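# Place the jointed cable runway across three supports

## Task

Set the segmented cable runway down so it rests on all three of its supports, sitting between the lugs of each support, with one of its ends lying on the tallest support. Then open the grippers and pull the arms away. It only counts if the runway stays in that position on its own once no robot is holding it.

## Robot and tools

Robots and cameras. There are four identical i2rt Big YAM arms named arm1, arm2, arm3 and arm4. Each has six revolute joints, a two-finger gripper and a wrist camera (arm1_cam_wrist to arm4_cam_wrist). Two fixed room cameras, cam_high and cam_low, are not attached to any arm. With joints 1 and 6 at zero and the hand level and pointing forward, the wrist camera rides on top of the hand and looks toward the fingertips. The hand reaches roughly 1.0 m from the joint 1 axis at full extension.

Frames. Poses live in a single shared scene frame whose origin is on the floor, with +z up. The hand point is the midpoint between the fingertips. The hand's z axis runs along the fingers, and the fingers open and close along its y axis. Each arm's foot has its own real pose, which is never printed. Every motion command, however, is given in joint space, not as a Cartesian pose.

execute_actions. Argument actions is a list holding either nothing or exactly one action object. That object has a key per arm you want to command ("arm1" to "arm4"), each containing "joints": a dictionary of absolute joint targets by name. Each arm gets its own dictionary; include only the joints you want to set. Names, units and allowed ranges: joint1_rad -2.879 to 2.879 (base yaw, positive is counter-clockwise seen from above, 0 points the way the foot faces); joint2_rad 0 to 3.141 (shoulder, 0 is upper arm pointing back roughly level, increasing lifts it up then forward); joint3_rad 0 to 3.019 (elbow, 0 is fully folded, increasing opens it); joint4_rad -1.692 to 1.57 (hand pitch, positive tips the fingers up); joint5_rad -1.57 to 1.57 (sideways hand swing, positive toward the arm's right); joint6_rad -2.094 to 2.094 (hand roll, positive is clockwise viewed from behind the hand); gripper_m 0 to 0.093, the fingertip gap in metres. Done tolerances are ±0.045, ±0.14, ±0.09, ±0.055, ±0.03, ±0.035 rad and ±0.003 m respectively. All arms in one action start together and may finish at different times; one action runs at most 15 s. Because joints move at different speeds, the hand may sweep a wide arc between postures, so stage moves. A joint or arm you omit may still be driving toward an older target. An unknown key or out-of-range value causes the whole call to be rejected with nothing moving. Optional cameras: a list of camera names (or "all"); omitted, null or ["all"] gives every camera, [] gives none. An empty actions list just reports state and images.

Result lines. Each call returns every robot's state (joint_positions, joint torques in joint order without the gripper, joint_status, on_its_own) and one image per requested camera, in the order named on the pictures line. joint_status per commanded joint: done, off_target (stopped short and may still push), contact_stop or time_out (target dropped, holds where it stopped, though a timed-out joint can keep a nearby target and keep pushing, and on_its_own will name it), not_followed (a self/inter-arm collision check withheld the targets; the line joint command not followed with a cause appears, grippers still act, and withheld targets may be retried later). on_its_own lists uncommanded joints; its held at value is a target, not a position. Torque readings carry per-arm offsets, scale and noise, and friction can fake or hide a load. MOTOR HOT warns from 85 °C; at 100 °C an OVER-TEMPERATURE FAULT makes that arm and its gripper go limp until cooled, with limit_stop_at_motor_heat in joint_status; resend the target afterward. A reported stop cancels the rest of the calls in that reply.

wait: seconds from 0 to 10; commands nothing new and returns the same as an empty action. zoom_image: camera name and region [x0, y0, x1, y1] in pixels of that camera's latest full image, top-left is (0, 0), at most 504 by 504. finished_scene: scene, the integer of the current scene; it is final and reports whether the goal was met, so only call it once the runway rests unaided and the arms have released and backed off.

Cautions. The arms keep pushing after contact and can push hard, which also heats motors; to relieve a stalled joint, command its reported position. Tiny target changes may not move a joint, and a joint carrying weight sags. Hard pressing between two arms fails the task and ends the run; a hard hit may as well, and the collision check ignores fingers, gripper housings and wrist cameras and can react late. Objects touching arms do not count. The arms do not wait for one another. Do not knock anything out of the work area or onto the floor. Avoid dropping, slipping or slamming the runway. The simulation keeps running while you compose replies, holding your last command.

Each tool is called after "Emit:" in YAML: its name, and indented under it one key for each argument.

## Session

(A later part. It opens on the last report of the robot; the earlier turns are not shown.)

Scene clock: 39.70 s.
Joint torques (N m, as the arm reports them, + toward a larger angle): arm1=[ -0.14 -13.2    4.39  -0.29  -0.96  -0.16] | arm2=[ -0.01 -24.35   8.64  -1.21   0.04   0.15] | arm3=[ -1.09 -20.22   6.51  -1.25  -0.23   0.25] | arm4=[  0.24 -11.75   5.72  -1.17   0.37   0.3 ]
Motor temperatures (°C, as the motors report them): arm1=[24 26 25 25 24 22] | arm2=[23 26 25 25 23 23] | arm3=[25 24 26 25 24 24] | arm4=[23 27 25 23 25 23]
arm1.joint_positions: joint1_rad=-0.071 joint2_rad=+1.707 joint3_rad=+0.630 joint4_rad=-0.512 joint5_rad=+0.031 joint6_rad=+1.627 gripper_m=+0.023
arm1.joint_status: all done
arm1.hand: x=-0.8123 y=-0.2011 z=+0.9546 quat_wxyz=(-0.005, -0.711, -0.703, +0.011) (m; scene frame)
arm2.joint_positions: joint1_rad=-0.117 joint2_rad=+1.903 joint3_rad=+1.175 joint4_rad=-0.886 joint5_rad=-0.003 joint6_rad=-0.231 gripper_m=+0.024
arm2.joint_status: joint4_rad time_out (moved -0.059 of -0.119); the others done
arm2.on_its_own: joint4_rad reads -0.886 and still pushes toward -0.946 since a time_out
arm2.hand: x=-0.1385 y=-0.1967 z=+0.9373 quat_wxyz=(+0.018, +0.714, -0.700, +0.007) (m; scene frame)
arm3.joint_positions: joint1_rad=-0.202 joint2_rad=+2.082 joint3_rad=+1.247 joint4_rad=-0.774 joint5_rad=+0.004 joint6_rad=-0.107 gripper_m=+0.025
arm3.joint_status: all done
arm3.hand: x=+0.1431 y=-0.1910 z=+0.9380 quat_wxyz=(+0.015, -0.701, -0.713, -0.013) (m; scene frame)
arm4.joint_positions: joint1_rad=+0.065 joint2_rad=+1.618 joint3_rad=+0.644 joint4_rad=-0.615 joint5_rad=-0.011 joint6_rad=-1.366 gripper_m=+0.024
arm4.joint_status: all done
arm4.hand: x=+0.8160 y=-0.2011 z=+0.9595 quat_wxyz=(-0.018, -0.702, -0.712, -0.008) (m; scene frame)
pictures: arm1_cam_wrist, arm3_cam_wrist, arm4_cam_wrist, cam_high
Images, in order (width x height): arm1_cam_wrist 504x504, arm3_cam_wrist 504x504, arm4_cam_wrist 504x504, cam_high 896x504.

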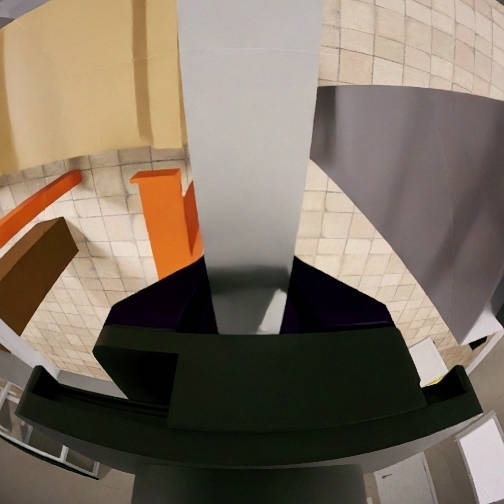

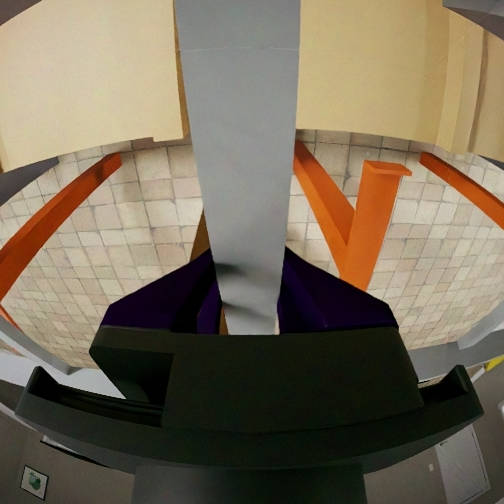

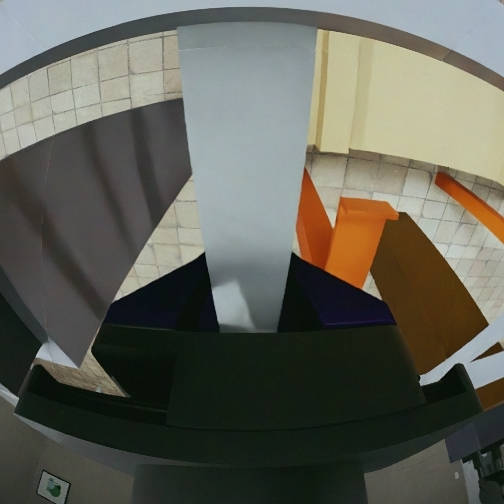

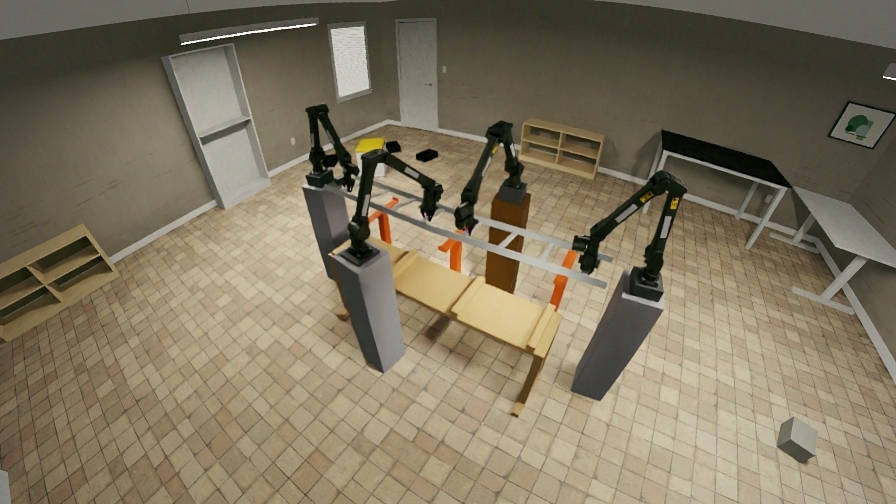

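Emit:
execute_actions:
  actions:
    - {"arm1":{"joints":{"joint1_rad":0.225,"joint2_rad":1.69,"joint3_rad":0.684,"joint4_rad":-0.546,"joint6_rad":1.911}},"arm4":{"joints":{"joint1_rad":-0.243,"joint2_rad":1.53,"joint3_rad":0.628,"joint4_rad":-0.651,"joint6_rad":-1.66}},"arm2":{"joints":{"joint1_rad":-0.081,"joint2_rad":1.96,"joint3_rad":1.516,"joint4_rad":-1.03,"joint6_rad":-0.179}},"arm3":{"joints":{"joint1_rad":-0.222,"joint2_rad":1.78,"joint3_rad":0.928,"joint4_rad":-0.668,"joint6_rad":-0.111}}}
  cameras: ["arm1_cam_wrist","arm4_cam_wrist","arm3_cam_wrist","cam_high"]

Scene clock: 41.33 s.
Joint torques (N m, as the arm reports them, + toward a larger angle): arm1=[ -0.17 -13.92   6.27  -0.96  -0.88  -0.05] | arm2=[ -0.4  -25.26  10.54  -0.65  -0.04   0.11] | arm3=[ -0.74 -17.48   6.31  -1.73  -0.57   0.24] | arm4=[  0.18 -11.25   5.85  -1.07   0.4    0.28]
Motor temperatures (°C, as the motors report them): arm1=[24 26 25 25 24 22] | arm2=[23 26 26 25 23 23] | arm3=[25 24 26 25 24 24] | arm4=[23 27 25 23 25 23]
arm1.joint_positions: joint1_rad=+0.219 joint2_rad=+1.728 joint3_rad=+0.668 joint4_rad=-0.519 joint5_rad=+0.029 joint6_rad=+1.913 gripper_m=+0.023
arm1.joint_status: all done
arm1.hand: x=-0.8132 y=-0.1053 z=+0.9559 quat_wxyz=(-0.011, -0.710, -0.704, +0.004) (m; scene frame)
arm2.joint_positions: joint1_rad=-0.078 joint2_rad=+2.051 joint3_rad=+1.474 joint4_rad=-0.984 joint5_rad=-0.001 joint6_rad=-0.196 gripper_m=+0.024
arm2.joint_status: all done
arm2.hand: x=-0.1399 y=-0.0989 z=+0.9525 quat_wxyz=(-0.006, +0.715, -0.699, -0.007) (m; scene frame)
arm3.joint_positions: joint1_rad=-0.227 joint2_rad=+1.877 joint3_rad=+0.920 joint4_rad=-0.631 joint5_rad=+0.014 joint6_rad=-0.128 gripper_m=+0.025
arm3.joint_status: all done
arm3.hand: x=+0.1399 y=-0.0931 z=+0.9521 quat_wxyz=(+0.012, -0.702, -0.712, -0.003) (m; scene frame)
arm4.joint_positions: joint1_rad=-0.248 joint2_rad=+1.581 joint3_rad=+0.625 joint4_rad=-0.615 joint5_rad=-0.011 joint6_rad=-1.678 gripper_m=+0.024
arm4.joint_status: all done
arm4.hand: x=+0.8136 y=-0.1024 z=+0.9652 quat_wxyz=(-0.012, -0.702, -0.712, +0.001) (m; scene frame)
pictures: arm1_cam_wrist, arm3_cam_wrist, arm4_cam_wrist, cam_high
Images, in order (width x height): arm1_cam_wrist 504x504, arm3_cam_wrist 504x504, arm4_cam_wrist 504x504, cam_high 896x504.

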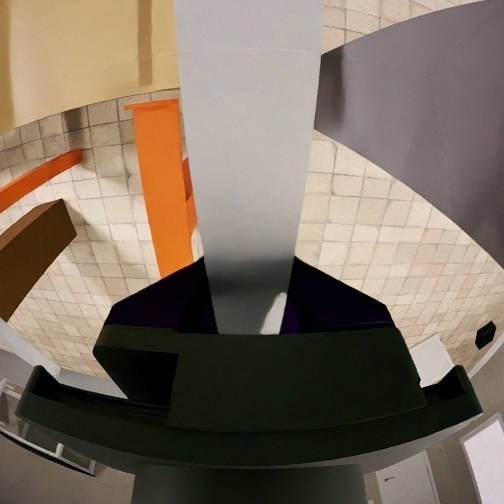

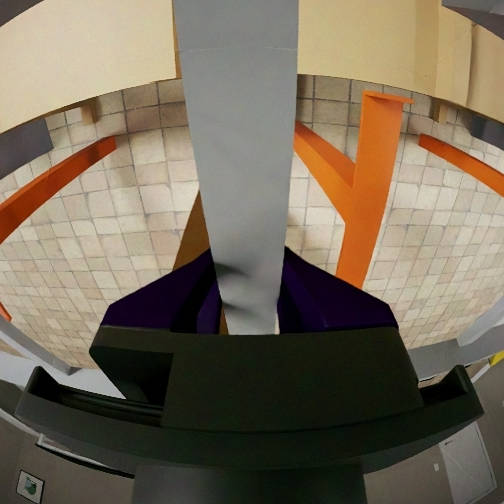

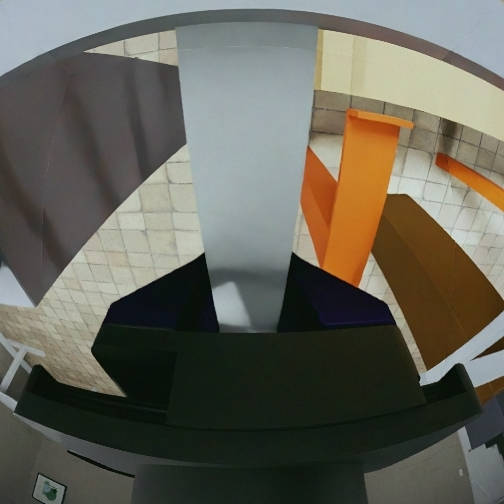

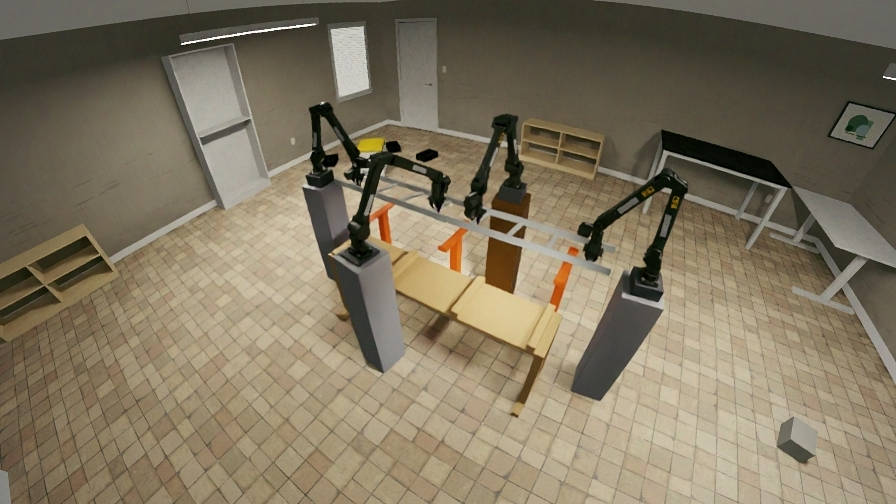

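Emit:
execute_actions:
  actions:
    - {"arm2":{"joints":{"joint2_rad":2.1,"joint4_rad":-0.96}},"arm3":{"joints":{"joint2_rad":1.71,"joint4_rad":-0.72}}}
  cameras: []

Emit:
execute_actions:
  actions:
    - {"arm2":{"joints":{"gripper_m":0.093}}}
  cameras: ["arm2_cam_wrist","cam_low"]

Scene clock: 43.60 s.
Joint torques (N m, as the arm reports them, + toward a larger angle): arm1=[ -0.29 -14.34   5.9   -1.05  -0.38  -0.07] | arm2=[ -0.35 -15.74  10.07   1.59  -0.03   0.13] | arm3=[ -0.82 -22.17   6.57  -3.99  -0.56   0.24] | arm4=[  0.22 -11.22   5.84  -1.04  -0.32   0.3 ]
Motor temperatures (°C, as the motors report them): arm1=[24 26 25 25 24 22] | arm2=[23 26 26 25 23 23] | arm3=[25 25 25 25 24 24] | arm4=[23 27 26 23 25 23]
arm1.joint_positions: joint1_rad=+0.221 joint2_rad=+1.734 joint3_rad=+0.671 joint4_rad=-0.517 joint5_rad=+0.013 joint6_rad=+1.914 gripper_m=+0.023
arm1.joint_status: not commanded
arm1.hand: x=-0.8130 y=-0.1018 z=+0.9547 quat_wxyz=(-0.003, -0.710, -0.704, +0.001) (m; scene frame)
arm2.joint_positions: joint1_rad=-0.078 joint2_rad=+2.063 joint3_rad=+1.480 joint4_rad=-0.974 joint5_rad=-0.001 joint6_rad=-0.195 gripper_m=+0.024
arm2.joint_status: all done
arm2.hand: x=-0.1394 y=-0.0957 z=+0.9479 quat_wxyz=(-0.007, +0.715, -0.699, -0.008) (m; scene frame)
arm3.joint_positions: joint1_rad=-0.227 joint2_rad=+1.874 joint3_rad=+0.915 joint4_rad=-0.636 joint5_rad=+0.014 joint6_rad=-0.128 gripper_m=+0.025
arm3.joint_status: joint2_rad time_out (moved -0.002 of -0.167); joint4_rad time_out (moved -0.005 of -0.089)
arm3.on_its_own: joint2_rad reads +1.874 and still pushes toward +1.710 since a time_out; joint4_rad reads -0.636 and still pushes toward -0.720 since a time_out
arm3.hand: x=+0.1402 y=-0.0901 z=+0.9523 quat_wxyz=(+0.014, -0.702, -0.712, -0.005) (m; scene frame)
arm4.joint_positions: joint1_rad=-0.251 joint2_rad=+1.581 joint3_rad=+0.625 joint4_rad=-0.615 joint5_rad=+0.004 joint6_rad=-1.680 gripper_m=+0.024
arm4.joint_status: not commanded
arm4.hand: x=+0.8138 y=-0.0989 z=+0.9654 quat_wxyz=(-0.007, -0.702, -0.712, -0.005) (m; scene frame)
pictures: none
No camera images: the call's "cameras" was empty. Leave "cameras" out to get every camera's image.

not run: a stop came earlier in this reply.

Arm2 is unloaded. Open it and then raise.

Emit:
execute_actions:
  actions:
    - {"arm2":{"joints":{"gripper_m":0.093}}}
  cameras: []

Emit:
execute_actions:
  actions:
    - {"arm2":{"joints":{"joint2_rad":1.7,"joint4_rad":-1.2}}}
  cameras: ["arm2_cam_wrist","cam_low"]

Scene clock: 44.47 s.
Joint torques (N m, as the arm reports them, + toward a larger angle): arm1=[ -0.4  -14.37   5.88  -1.    -0.48  -0.08] | arm2=[ -0.54 -17.2   10.01   1.41  -0.03   0.06] | arm3=[ -0.84 -22.02   6.5   -3.97  -0.56   0.24] | arm4=[  0.2  -11.16   5.82  -1.05  -0.26   0.3 ]
Motor temperatures (°C, as the motors report them): arm1=[24 26 25 25 24 22] | arm2=[23 26 26 25 23 23] | arm3=[25 25 25 25 24 24] | arm4=[23 27 26 23 25 23]
arm1.joint_positions: joint1_rad=+0.222 joint2_rad=+1.734 joint3_rad=+0.671 joint4_rad=-0.517 joint5_rad=+0.017 joint6_rad=+1.915 gripper_m=+0.023
arm1.joint_status: not commanded
arm1.hand: x=-0.8129 y=-0.1022 z=+0.9547 quat_wxyz=(-0.005, -0.710, -0.704, +0.002) (m; scene frame)
arm2.joint_positions: joint1_rad=-0.079 joint2_rad=+2.080 joint3_rad=+1.480 joint4_rad=-0.970 joint5_rad=-0.001 joint6_rad=-0.188 gripper_m=+0.093
arm2.joint_status: all done
arm2.hand: x=-0.1395 y=-0.0974 z=+0.9383 quat_wxyz=(-0.002, +0.712, -0.702, -0.004) (m; scene frame)
arm3.joint_positions: joint1_rad=-0.227 joint2_rad=+1.874 joint3_rad=+0.915 joint4_rad=-0.636 joint5_rad=+0.014 joint6_rad=-0.128 gripper_m=+0.025
arm3.joint_status: not commanded
arm3.on_its_own: joint2_rad reads +1.874 and still pushes toward +1.710 since a time_out; joint4_rad reads -0.636 and still pushes toward -0.720 since a time_out
arm3.hand: x=+0.1402 y=-0.0901 z=+0.9523 quat_wxyz=(+0.014, -0.702, -0.712, -0.005) (m; scene frame)
arm4.joint_positions: joint1_rad=-0.251 joint2_rad=+1.581 joint3_rad=+0.625 joint4_rad=-0.615 joint5_rad=+0.004 joint6_rad=-1.681 gripper_m=+0.024
arm4.joint_status: not commanded
arm4.hand: x=+0.8138 y=-0.0990 z=+0.9654 quat_wxyz=(-0.007, -0.702, -0.712, -0.005) (m; scene frame)
pictures: none
No camera images: the call's "cameras" was empty. Leave "cameras" out to get every camera's image.

Scene clock: 46.07 s.
Joint torques (N m, as the arm reports them, + toward a larger angle): arm1=[ -0.41 -14.32   5.92  -1.04  -0.48  -0.08] | arm2=[ -0.34 -15.56   9.71   1.08  -0.03   0.06] | arm3=[ -0.69 -22.13   6.59  -4.01  -0.57   0.24] | arm4=[  0.24 -11.32   5.85  -1.05  -0.28   0.31]
Motor temperatures (°C, as the motors report them): arm1=[24 26 25 25 24 22] | arm2=[23 26 26 25 23 23] | arm3=[25 25 25 25 24 24] | arm4=[23 27 26 23 25 23]
arm1.joint_positions: joint1_rad=+0.222 joint2_rad=+1.734 joint3_rad=+0.671 joint4_rad=-0.517 joint5_rad=+0.017 joint6_rad=+1.915 gripper_m=+0.023
arm1.joint_status: not commanded
arm1.hand: x=-0.8129 y=-0.1022 z=+0.9547 quat_wxyz=(-0.005, -0.710, -0.704, +0.002) (m; scene frame)
arm2.joint_positions: joint1_rad=-0.079 joint2_rad=+1.697 joint3_rad=+1.505 joint4_rad=-1.191 joint5_rad=-0.001 joint6_rad=-0.187 gripper_m=+0.093
arm2.joint_status: all done
arm2.hand: x=-0.1430 y=-0.1222 z=+1.1544 quat_wxyz=(-0.078, +0.709, -0.699, -0.057) (m; scene frame)
arm3.joint_positions: joint1_rad=-0.227 joint2_rad=+1.874 joint3_rad=+0.915 joint4_rad=-0.636 joint5_rad=+0.014 joint6_rad=-0.128 gripper_m=+0.025
arm3.joint_status: not commanded
arm3.on_its_own: joint2_rad reads +1.874 and still pushes toward +1.710 since a time_out; joint4_rad reads -0.636 and still pushes toward -0.720 since a time_out
arm3.hand: x=+0.1402 y=-0.0901 z=+0.9523 quat_wxyz=(+0.014, -0.702, -0.712, -0.005) (m; scene frame)
arm4.joint_positions: joint1_rad=-0.251 joint2_rad=+1.581 joint3_rad=+0.625 joint4_rad=-0.615 joint5_rad=+0.004 joint6_rad=-1.681 gripper_m=+0.024
arm4.joint_status: not commanded
arm4.hand: x=+0.8138 y=-0.0990 z=+0.9654 quat_wxyz=(-0.007, -0.702, -0.712, -0.005) (m; scene frame)
pictures: arm2_cam_wrist, cam_low
Images, in order (width x height): arm2_cam_wrist 504x504, cam_low 896x504.

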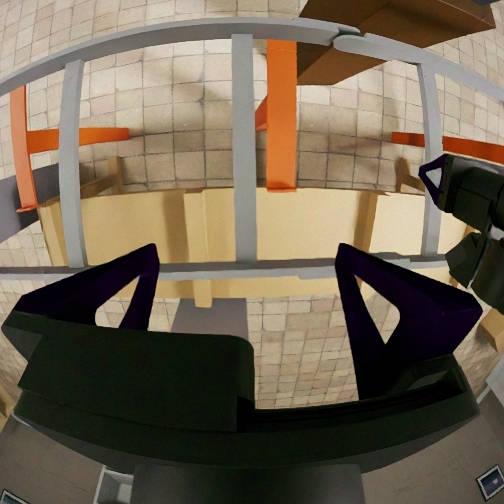

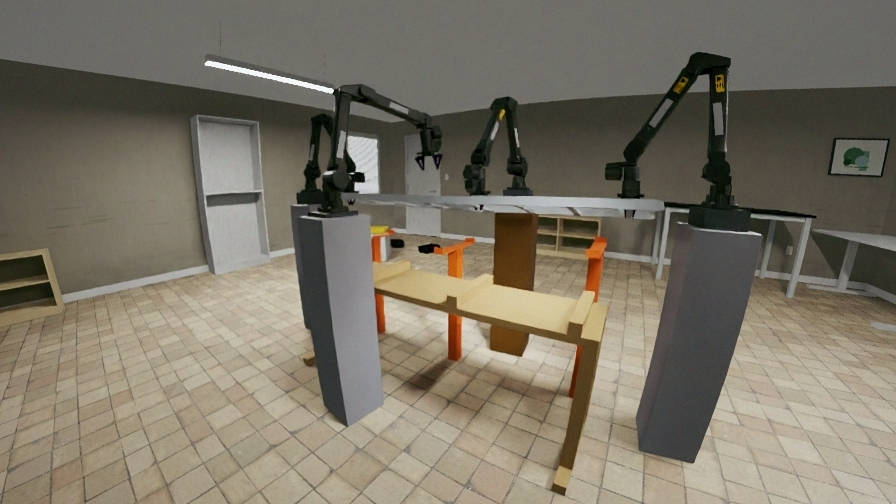

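Emit:
execute_actions:
  actions:
    - {"arm1":{"joints":{"joint1_rad":0.439,"joint2_rad":1.77,"joint3_rad":0.788,"joint4_rad":-0.57,"joint6_rad":2.09}},"arm4":{"joints":{"joint1_rad":-0.499,"joint2_rad":1.6,"joint3_rad":0.67,"joint4_rad":-0.63,"joint6_rad":-1.916}},"arm3":{"joints":{"joint1_rad":-0.254,"joint2_rad":1.57,"joint3_rad":0.652,"joint4_rad":-0.63,"joint6_rad":-0.14}},"arm2":{"joints":{"joint2_rad":1.85,"joint3_rad":1.85,"joint4_rad":-1.5}}}

Scene clock: 47.57 s.
Joint torques (N m, as the arm reports them, + toward a larger angle): arm1=[  0.14 -17.07   4.5   -1.05  -0.52  -0.14] | arm2=[ -0.34 -17.76  11.97   0.84  -0.02   0.07] | arm3=[ -1.64 -14.85   5.39  -3.06  -0.33   0.24] | arm4=[  1.59 -10.72   6.02  -0.75  -0.16   0.56]
Motor temperatures (°C, as the motors report them): arm1=[24 26 25 25 24 22] | arm2=[23 26 27 25 23 23] | arm3=[25 25 25 25 24 24] | arm4=[23 27 26 23 25 23]
arm1.joint_positions: joint1_rad=+0.429 joint2_rad=+1.831 joint3_rad=+0.794 joint4_rad=-0.541 joint5_rad=+0.018 joint6_rad=+2.100 gripper_m=+0.024
arm1.joint_status: all done
arm1.hand: x=-0.8044 y=-0.0167 z=+0.9462 quat_wxyz=(-0.007, -0.702, -0.712, +0.000) (m; scene frame)
arm2.joint_positions: joint1_rad=-0.079 joint2_rad=+1.849 joint3_rad=+1.809 joint4_rad=-1.491 joint5_rad=-0.001 joint6_rad=-0.187 gripper_m=+0.093
arm2.joint_status: all done
arm2.hand: x=-0.1386 y=-0.0978 z=+1.1869 quat_wxyz=(-0.018, +0.712, -0.702, -0.015) (m; scene frame)
arm3.joint_positions: joint1_rad=-0.248 joint2_rad=+1.677 joint3_rad=+0.648 joint4_rad=-0.566 joint5_rad=+0.007 joint6_rad=-0.156 gripper_m=+0.025
arm3.joint_status: joint4_rad off_target (ended at -0.566, target -0.630); the others done
arm3.hand: x=+0.1452 y=+0.0028 z=+0.9660 quat_wxyz=(+0.011, -0.700, -0.714, -0.008) (m; scene frame)
arm4.joint_positions: joint1_rad=-0.526 joint2_rad=+1.632 joint3_rad=+0.662 joint4_rad=-0.604 joint5_rad=+0.001 joint6_rad=-1.959 gripper_m=+0.024
arm4.joint_status: joint6_rad off_target (ended at -1.959, target -1.916); the others done
arm4.hand: x=+0.8204 y=-0.0107 z=+0.9577 quat_wxyz=(-0.009, -0.701, -0.713, -0.004) (m; scene frame)
pictures: arm1_cam_wrist, arm2_cam_wrist, arm3_cam_wrist, arm4_cam_wrist, cam_high, cam_low
Images, in order (width x height): arm1_cam_wrist 504x504, arm2_cam_wrist 504x504, arm3_cam_wrist 504x504, arm4_cam_wrist 504x504, cam_high 896x504, cam_low 896x504.

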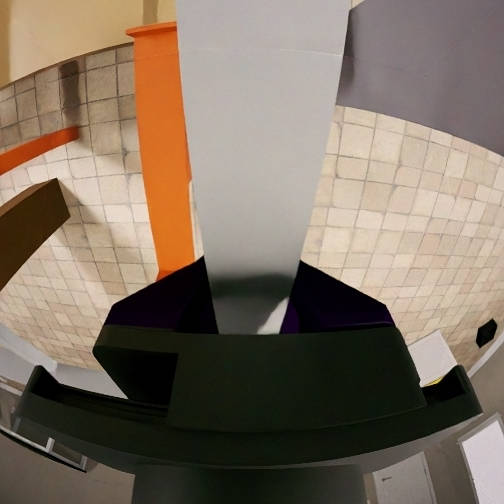

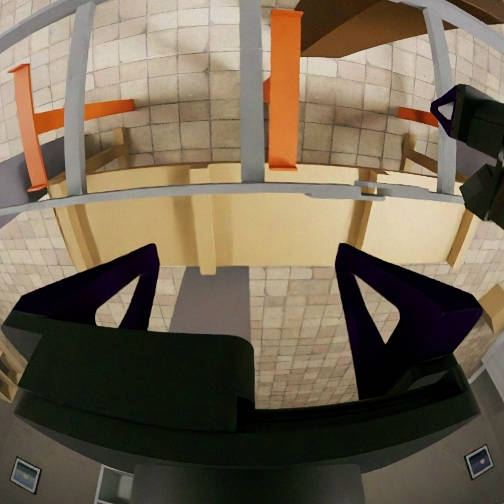

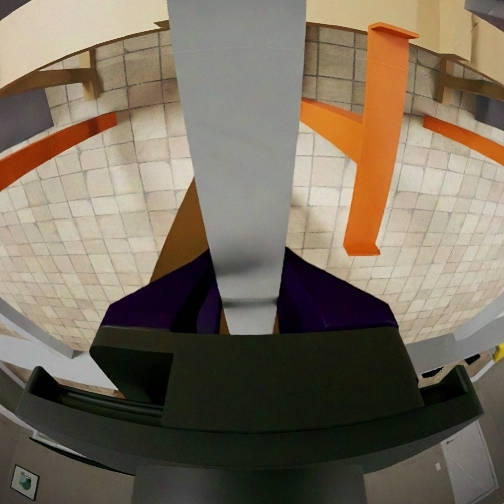

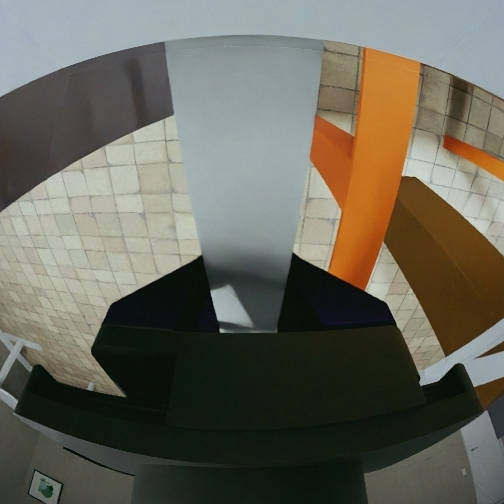

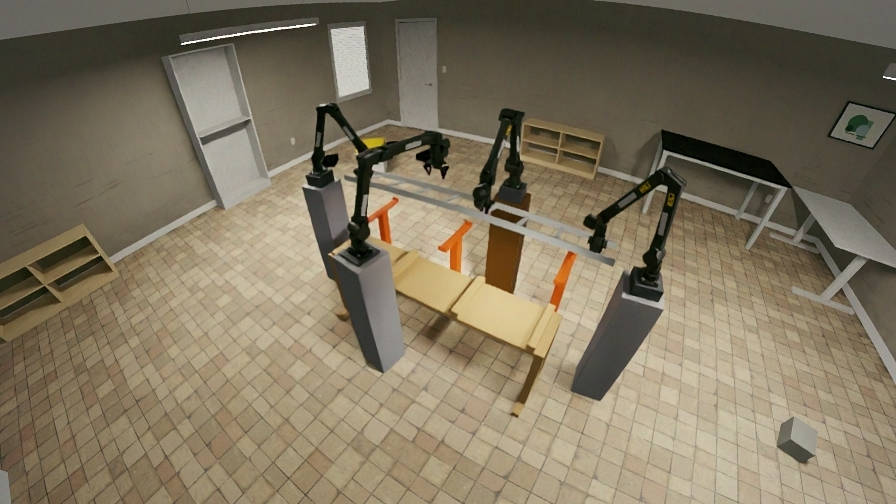

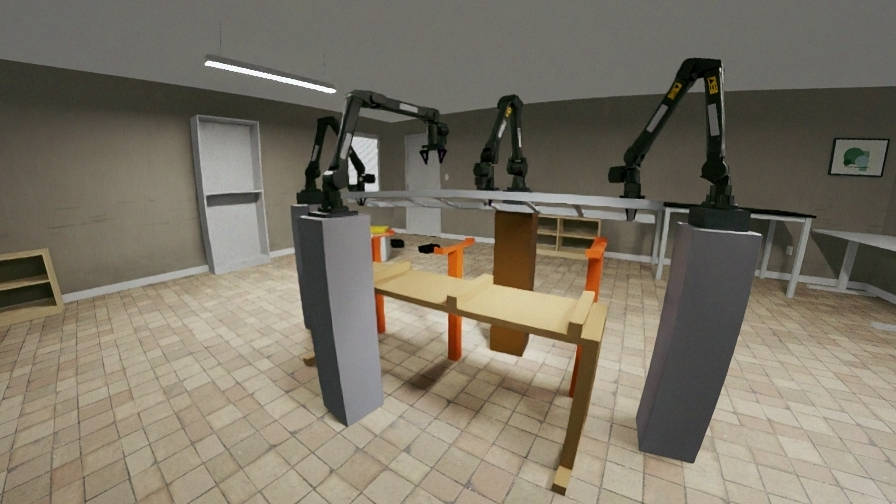

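Emit:
execute_actions:
  actions:
    - {"arm1":{"joints":{"joint2_rad":2.0,"joint3_rad":0.799,"joint4_rad":-0.375}},"arm4":{"joints":{"joint2_rad":1.8,"joint3_rad":0.659,"joint4_rad":-0.44,"joint6_rad":-1.94}},"arm3":{"joints":{"joint2_rad":1.82,"joint3_rad":0.63,"joint4_rad":-0.39}}}
  cameras: ["arm2_cam_wrist","arm3_cam_wrist","arm4_cam_wrist","cam_low","cam_high"]

Scene clock: 48.97 s.
Joint torques (N m, as the arm reports them, + toward a larger angle): arm1=[  0.44 -18.86   1.29  -1.23  -0.53  -0.14] | arm2=[ -0.4  -17.11  11.87   0.8   -0.02   0.06] | arm3=[ -1.57 -15.09   1.4   -2.64  -0.13   0.3 ] | arm4=[  1.29 -12.36   2.85  -0.61   0.17   0.32]
Motor temperatures (°C, as the motors report them): arm1=[24 26 25 25 24 22] | arm2=[23 26 27 25 23 23] | arm3=[25 25 25 25 24 24] | arm4=[23 27 26 23 25 23]
arm1.joint_positions: joint1_rad=+0.425 joint2_rad=+2.072 joint3_rad=+0.818 joint4_rad=-0.344 joint5_rad=+0.018 joint6_rad=+2.100 gripper_m=+0.024
arm1.joint_status: all done
arm1.hand: x=-0.8047 y=-0.0186 z=+0.8631 quat_wxyz=(-0.005, -0.704, -0.711, +0.010) (m; scene frame)
arm2.joint_positions: joint1_rad=-0.079 joint2_rad=+1.849 joint3_rad=+1.809 joint4_rad=-1.491 joint5_rad=-0.001 joint6_rad=-0.187 gripper_m=+0.093
arm2.joint_status: not commanded
arm2.hand: x=-0.1386 y=-0.0978 z=+1.1869 quat_wxyz=(-0.018, +0.712, -0.702, -0.015) (m; scene frame)
arm3.joint_positions: joint1_rad=-0.252 joint2_rad=+1.915 joint3_rad=+0.650 joint4_rad=-0.335 joint5_rad=+0.001 joint6_rad=-0.161 gripper_m=+0.025
arm3.joint_status: all done
arm3.hand: x=+0.1447 y=+0.0019 z=+0.8933 quat_wxyz=(+0.010, -0.699, -0.715, -0.011) (m; scene frame)
arm4.joint_positions: joint1_rad=-0.523 joint2_rad=+1.846 joint3_rad=+0.666 joint4_rad=-0.419 joint5_rad=-0.006 joint6_rad=-1.960 gripper_m=+0.024
arm4.joint_status: all done
arm4.hand: x=+0.8201 y=-0.0131 z=+0.8917 quat_wxyz=(-0.022, -0.700, -0.714, -0.006) (m; scene frame)
pictures: arm2_cam_wrist, arm3_cam_wrist, arm4_cam_wrist, cam_high, cam_low
Images, in order (width x height): arm2_cam_wrist 504x504, arm3_cam_wrist 504x504, arm4_cam_wrist 504x504, cam_high 896x504, cam_low 896x504.

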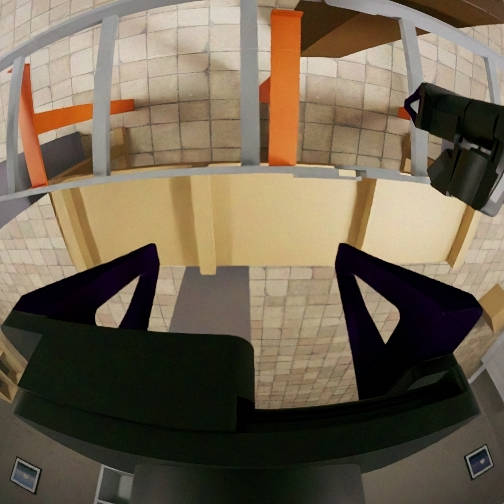

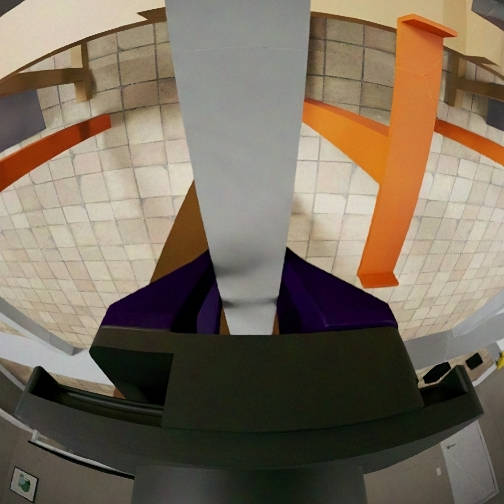

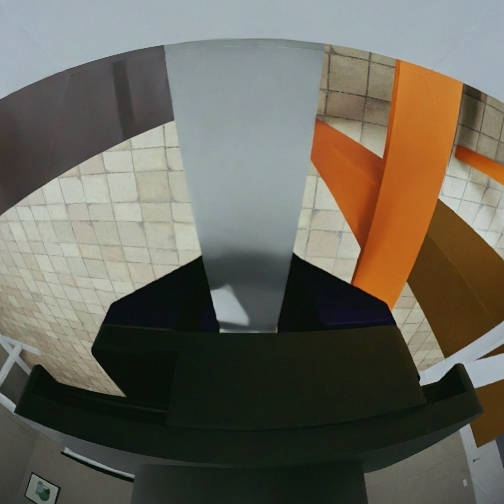

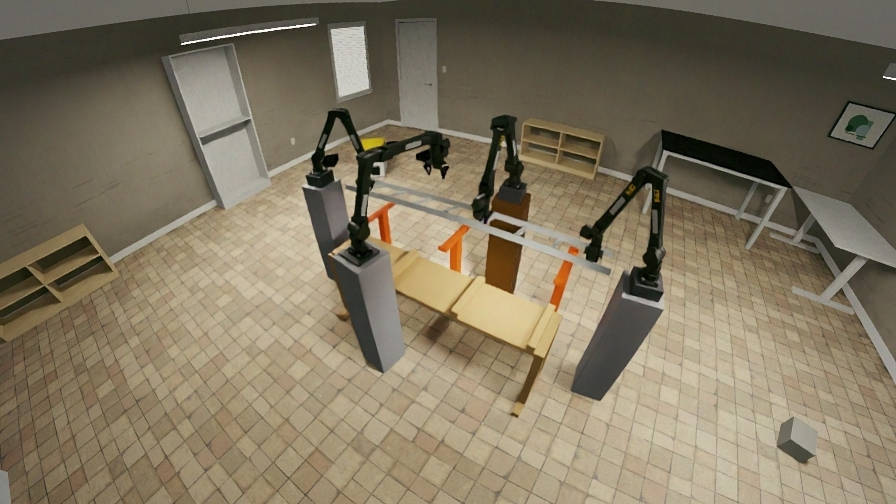

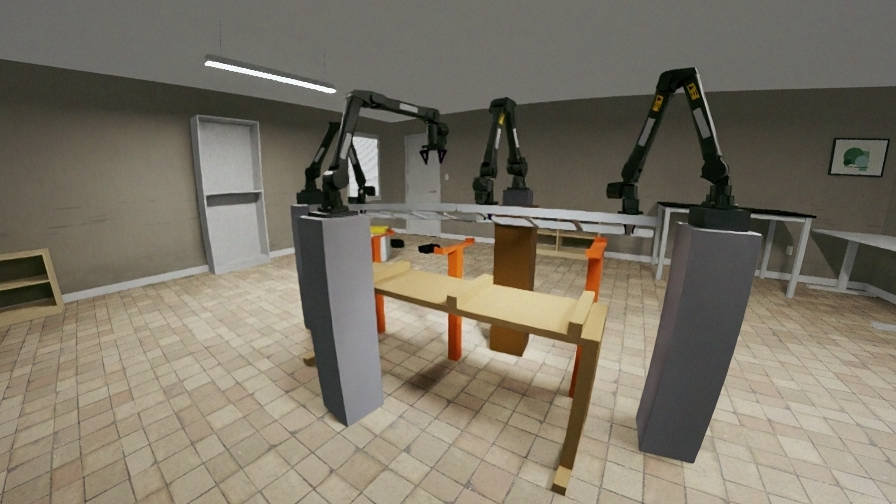

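Emit:
execute_actions:
  actions:
    - {"arm1":{"joints":{"joint1_rad":0.49,"joint2_rad":2.14,"joint3_rad":0.85,"joint4_rad":-0.29}},"arm4":{"joints":{"joint1_rad":-0.55,"joint2_rad":1.87,"joint3_rad":0.685,"joint4_rad":-0.385,"joint6_rad":-1.99}},"arm3":{"joints":{"joint1_rad":-0.267,"joint2_rad":1.92,"joint3_rad":0.58,"joint4_rad":-0.26,"joint6_rad":-0.16}}}
  cameras: ["arm2_cam_wrist","arm4_cam_wrist","cam_low","cam_high"]

Scene clock: 50.27 s.
Joint torques (N m, as the arm reports them, + toward a larger angle): arm1=[  2.72 -19.53   0.54  -1.11  -0.69  -0.14] | arm2=[ -0.31 -17.14  11.87   0.78  -0.01   0.07] | arm3=[ -1.79 -13.68  -0.96  -2.15   0.14   0.19] | arm4=[  0.95 -12.59   2.94  -0.12  -0.04   0.23]
Motor temperatures (°C, as the motors report them): arm1=[24 26 25 25 24 22] | arm2=[23 26 27 25 23 23] | arm3=[25 25 25 25 24 24] | arm4=[23 27 25 23 25 23]
arm1.joint_positions: joint1_rad=+0.451 joint2_rad=+2.204 joint3_rad=+0.869 joint4_rad=-0.261 joint5_rad=+0.023 joint6_rad=+2.100 gripper_m=+0.024
arm1.joint_status: all done
arm1.hand: x=-0.8023 y=-0.0063 z=+0.8202 quat_wxyz=(-0.007, -0.694, -0.720, +0.010) (m; scene frame)
arm2.joint_positions: joint1_rad=-0.079 joint2_rad=+1.849 joint3_rad=+1.809 joint4_rad=-1.491 joint5_rad=-0.001 joint6_rad=-0.187 gripper_m=+0.093
arm2.joint_status: not commanded
arm2.hand: x=-0.1386 y=-0.0978 z=+1.1869 quat_wxyz=(-0.018, +0.712, -0.702, -0.015) (m; scene frame)
arm3.joint_positions: joint1_rad=-0.259 joint2_rad=+1.997 joint3_rad=+0.616 joint4_rad=-0.215 joint5_rad=-0.006 joint6_rad=-0.172 gripper_m=+0.025
arm3.joint_status: all done
arm3.hand: x=+0.1458 y=+0.0176 z=+0.8655 quat_wxyz=(+0.006, -0.698, -0.716, -0.012) (m; scene frame)
arm4.joint_positions: joint1_rad=-0.568 joint2_rad=+1.912 joint3_rad=+0.686 joint4_rad=-0.374 joint5_rad=-0.001 joint6_rad=-2.004 gripper_m=+0.024
arm4.joint_status: all done
arm4.hand: x=+0.8211 y=+0.0035 z=+0.8736 quat_wxyz=(-0.022, -0.700, -0.714, -0.008) (m; scene frame)
pictures: arm2_cam_wrist, arm4_cam_wrist, cam_high, cam_low
Images, in order (width x height): arm2_cam_wrist 504x504, arm4_cam_wrist 504x504, cam_high 896x504, cam_low 896x504.

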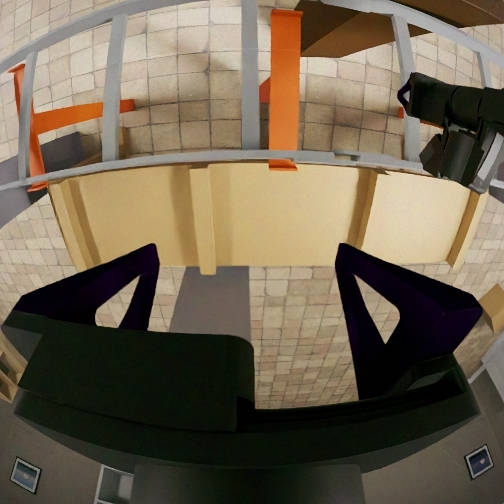

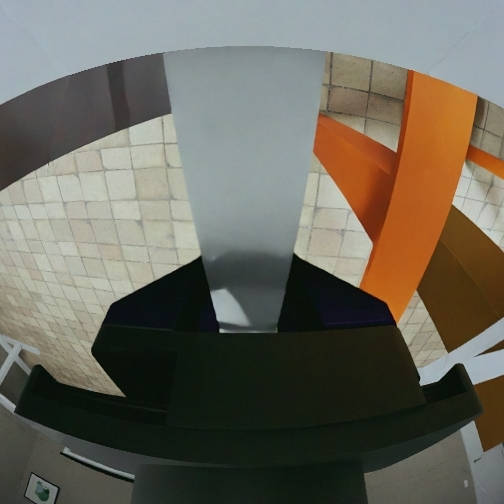

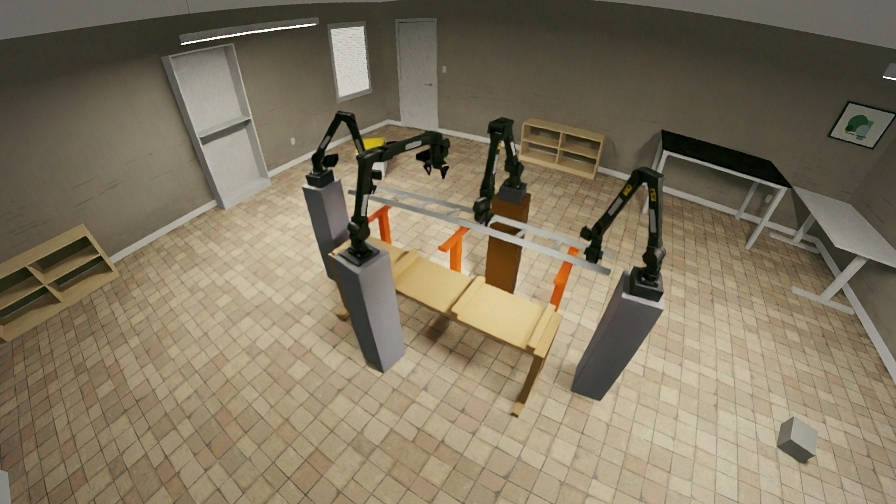

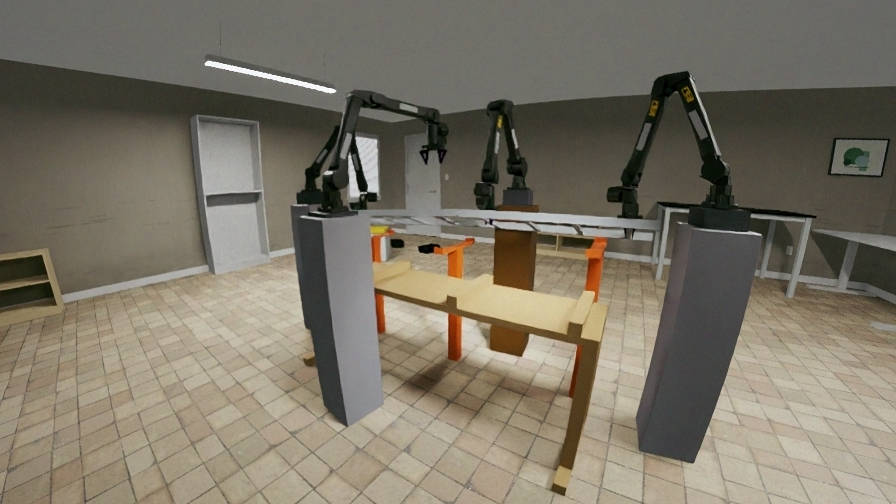

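Emit:
zoom_image:
  camera: "arm2_cam_wrist"
  region: [0,40,200,220]

Emit:
zoom_image:
  camera: "cam_high"
  region: [330,160,630,320]

Region (0, 40, 200, 220) of arm2_cam_wrist's 504x504 image, scaled by 2.520, with more detail than that image has; it fills the top 454 rows of this view, and the rest is white.

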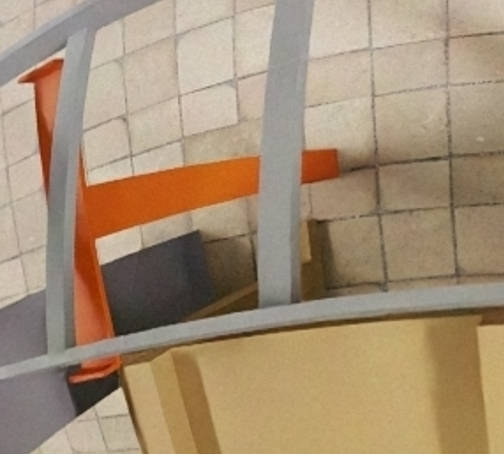

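Region (330, 160, 630, 320) of cam_high's 896x504 image, scaled by 1.680, with more detail than that image has; it fills the top 269 rows of this view, and the rest is white.

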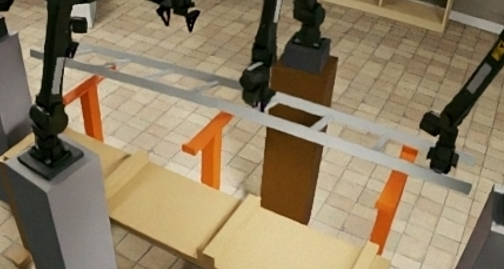

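Emit:
execute_actions:
  actions:
    - {"arm1":{"joints":{"joint2_rad":2.28,"joint3_rad":0.89,"joint4_rad":-0.19}},"arm4":{"joints":{"joint2_rad":1.97,"joint3_rad":0.698,"joint4_rad":-0.3}},"arm3":{"joints":{"joint2_rad":2.1,"joint3_rad":0.615,"joint4_rad":-0.11}}}
  cameras: ["arm2_cam_wrist","arm4_cam_wrist","cam_low","cam_high"]

Scene clock: 51.53 s.
Joint torques (N m, as the arm reports them, + toward a larger angle): arm1=[  2.84 -19.5   -0.64  -0.8   -0.94  -0.14] | arm2=[ -0.34 -17.21  11.83   0.81  -0.03   0.06] | arm3=[ -1.6  -14.56  -3.02  -1.79   0.47   0.27] | arm4=[  1.17 -13.56   1.35  -0.17  -0.17   0.26]
Motor temperatures (°C, as the motors report them): arm1=[24 26 25 25 24 22] | arm2=[23 26 27 25 23 23] | arm3=[25 25 25 25 24 24] | arm4=[23 27 25 23 25 23]
arm1.joint_positions: joint1_rad=+0.448 joint2_rad=+2.343 joint3_rad=+0.912 joint4_rad=-0.167 joint5_rad=+0.030 joint6_rad=+2.100 gripper_m=+0.024
arm1.joint_status: all done
arm1.hand: x=-0.8030 y=-0.0090 z=+0.7722 quat_wxyz=(-0.011, -0.695, -0.719, +0.011) (m; scene frame)
arm2.joint_positions: joint1_rad=-0.079 joint2_rad=+1.849 joint3_rad=+1.809 joint4_rad=-1.491 joint5_rad=-0.001 joint6_rad=-0.187 gripper_m=+0.093
arm2.joint_status: not commanded
arm2.hand: x=-0.1386 y=-0.0978 z=+1.1869 quat_wxyz=(-0.018, +0.712, -0.702, -0.015) (m; scene frame)
arm3.joint_positions: joint1_rad=-0.263 joint2_rad=+2.178 joint3_rad=+0.661 joint4_rad=-0.071 joint5_rad=-0.015 joint6_rad=-0.179 gripper_m=+0.025
arm3.joint_status: all done
arm3.hand: x=+0.1458 y=+0.0137 z=+0.8146 quat_wxyz=(+0.000, -0.697, -0.717, -0.011) (m; scene frame)
arm4.joint_positions: joint1_rad=-0.568 joint2_rad=+2.023 joint3_rad=+0.708 joint4_rad=-0.292 joint5_rad=+0.002 joint6_rad=-2.007 gripper_m=+0.024
arm4.joint_status: all done
arm4.hand: x=+0.8204 y=+0.0044 z=+0.8402 quat_wxyz=(-0.025, -0.699, -0.715, -0.010) (m; scene frame)
pictures: arm2_cam_wrist, arm4_cam_wrist, cam_high, cam_low
Images, in order (width x height): arm2_cam_wrist 504x504, arm4_cam_wrist 504x504, cam_high 896x504, cam_low 896x504.

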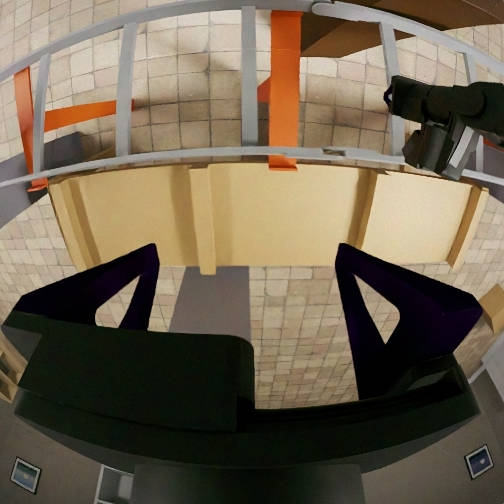

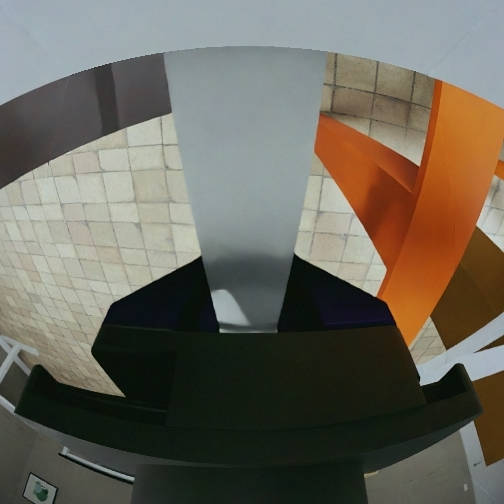

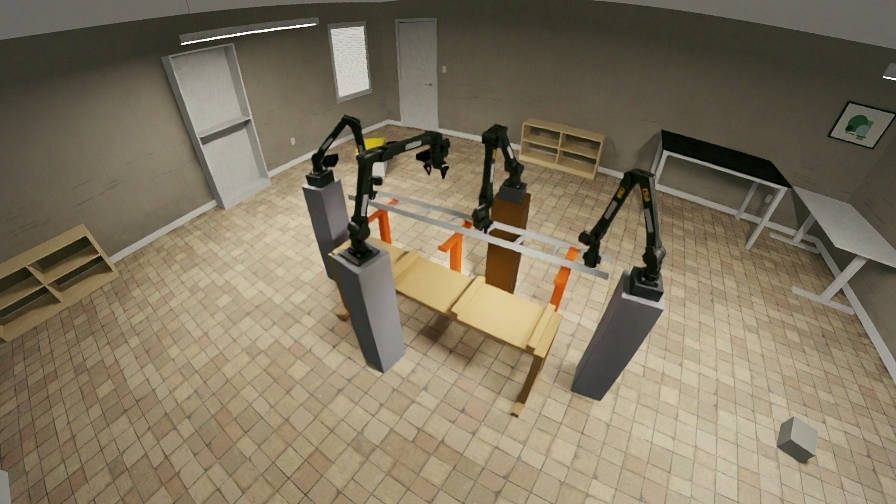

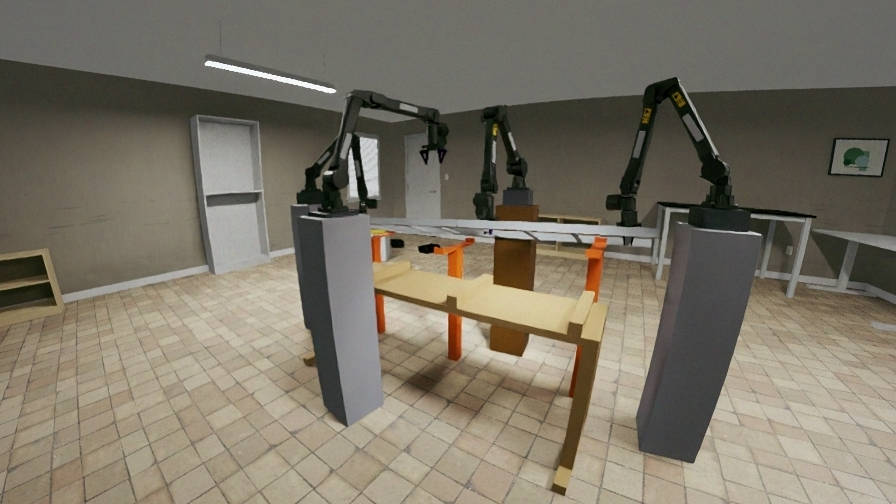

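Emit:
execute_actions:
  actions:
    - {"arm1":{"joints":{"joint1_rad":0.53,"joint2_rad":2.36,"joint3_rad":0.93,"joint4_rad":-0.14}},"arm4":{"joints":{"joint2_rad":2.06,"joint3_rad":0.712,"joint4_rad":-0.22}},"arm3":{"joints":{"joint2_rad":2.21,"joint3_rad":0.65,"joint4_rad":-0.03}}}
  cameras: ["arm2_cam_wrist","cam_low","cam_high"]

Emit:
zoom_image:
  camera: "cam_low"
  region: [340,200,680,290]

Scene clock: 53.43 s.
Joint torques (N m, as the arm reports them, + toward a larger angle): arm1=[  6.38 -17.46   1.26  -0.36  -1.66  -0.14] | arm2=[ -0.41 -17.22  11.84   0.82  -0.02   0.06] | arm3=[ -1.54 -12.52  -2.64  -0.75   0.48   0.31] | arm4=[  0.42 -14.26   0.41  -0.11  -0.54   0.22]
Motor temperatures (°C, as the motors report them): arm1=[24 26 25 25 24 22] | arm2=[23 26 28 25 23 23] | arm3=[25 25 25 25 24 24] | arm4=[23 27 25 23 25 23]
arm1.joint_positions: joint1_rad=+0.448 joint2_rad=+2.393 joint3_rad=+0.926 joint4_rad=-0.126 joint5_rad=+0.051 joint6_rad=+2.100 gripper_m=+0.024
arm1.joint_status: joint1_rad time_out (moved +0.000 of +0.082); the others done
arm1.on_its_own: joint1_rad reads +0.448 and still pushes toward +0.530 since a time_out
arm1.hand: x=-0.8024 y=-0.0131 z=+0.7547 quat_wxyz=(-0.022, -0.695, -0.719, +0.012) (m; scene frame)
arm2.joint_positions: joint1_rad=-0.079 joint2_rad=+1.849 joint3_rad=+1.809 joint4_rad=-1.491 joint5_rad=-0.001 joint6_rad=-0.187 gripper_m=+0.093
arm2.joint_status: not commanded
arm2.hand: x=-0.1386 y=-0.0978 z=+1.1869 quat_wxyz=(-0.018, +0.712, -0.702, -0.015) (m; scene frame)
arm3.joint_positions: joint1_rad=-0.263 joint2_rad=+2.255 joint3_rad=+0.686 joint4_rad=-0.013 joint5_rad=-0.015 joint6_rad=-0.182 gripper_m=+0.025
arm3.joint_status: all done
arm3.hand: x=+0.1454 y=+0.0112 z=+0.7925 quat_wxyz=(-0.002, -0.695, -0.719, -0.008) (m; scene frame)
arm4.joint_positions: joint1_rad=-0.562 joint2_rad=+2.112 joint3_rad=+0.723 joint4_rad=-0.213 joint5_rad=+0.009 joint6_rad=-2.005 gripper_m=+0.024
arm4.joint_status: all done
arm4.hand: x=+0.8201 y=+0.0036 z=+0.8127 quat_wxyz=(-0.021, -0.697, -0.717, -0.013) (m; scene frame)
pictures: arm2_cam_wrist, cam_high, cam_low
Images, in order (width x height): arm2_cam_wrist 504x504, cam_high 896x504, cam_low 896x504.

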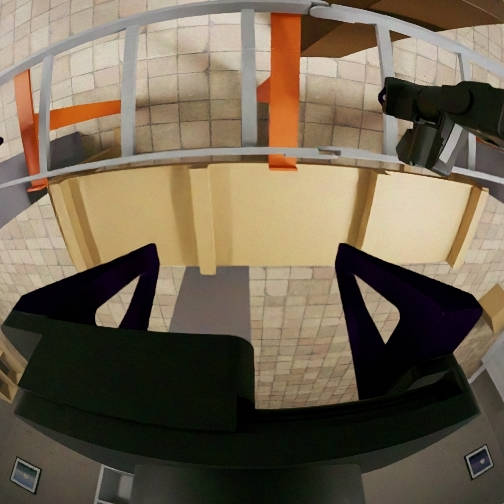

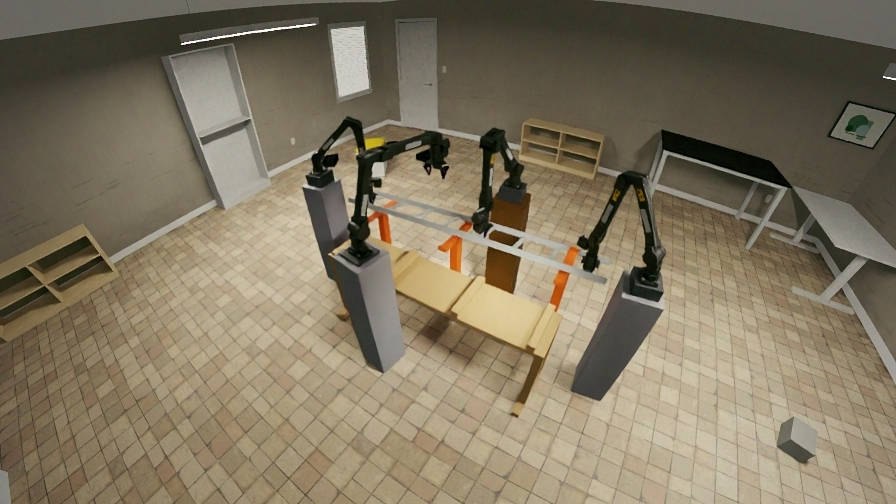

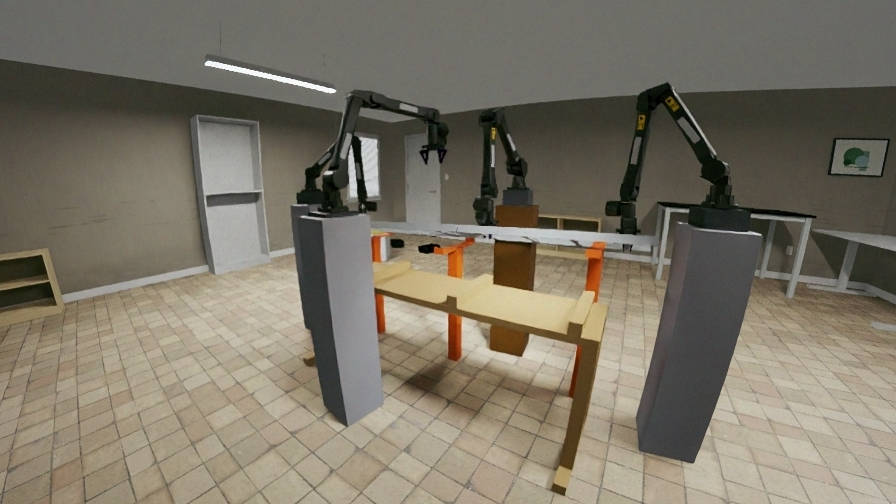

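Region (340, 200, 680, 290) of cam_low's 896x504 image, scaled by 1.482, with more detail than that image has; it fills the top 133 rows of this view, and the rest is white.

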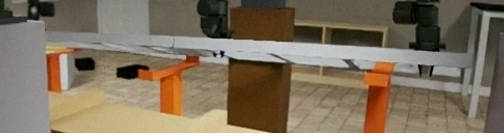

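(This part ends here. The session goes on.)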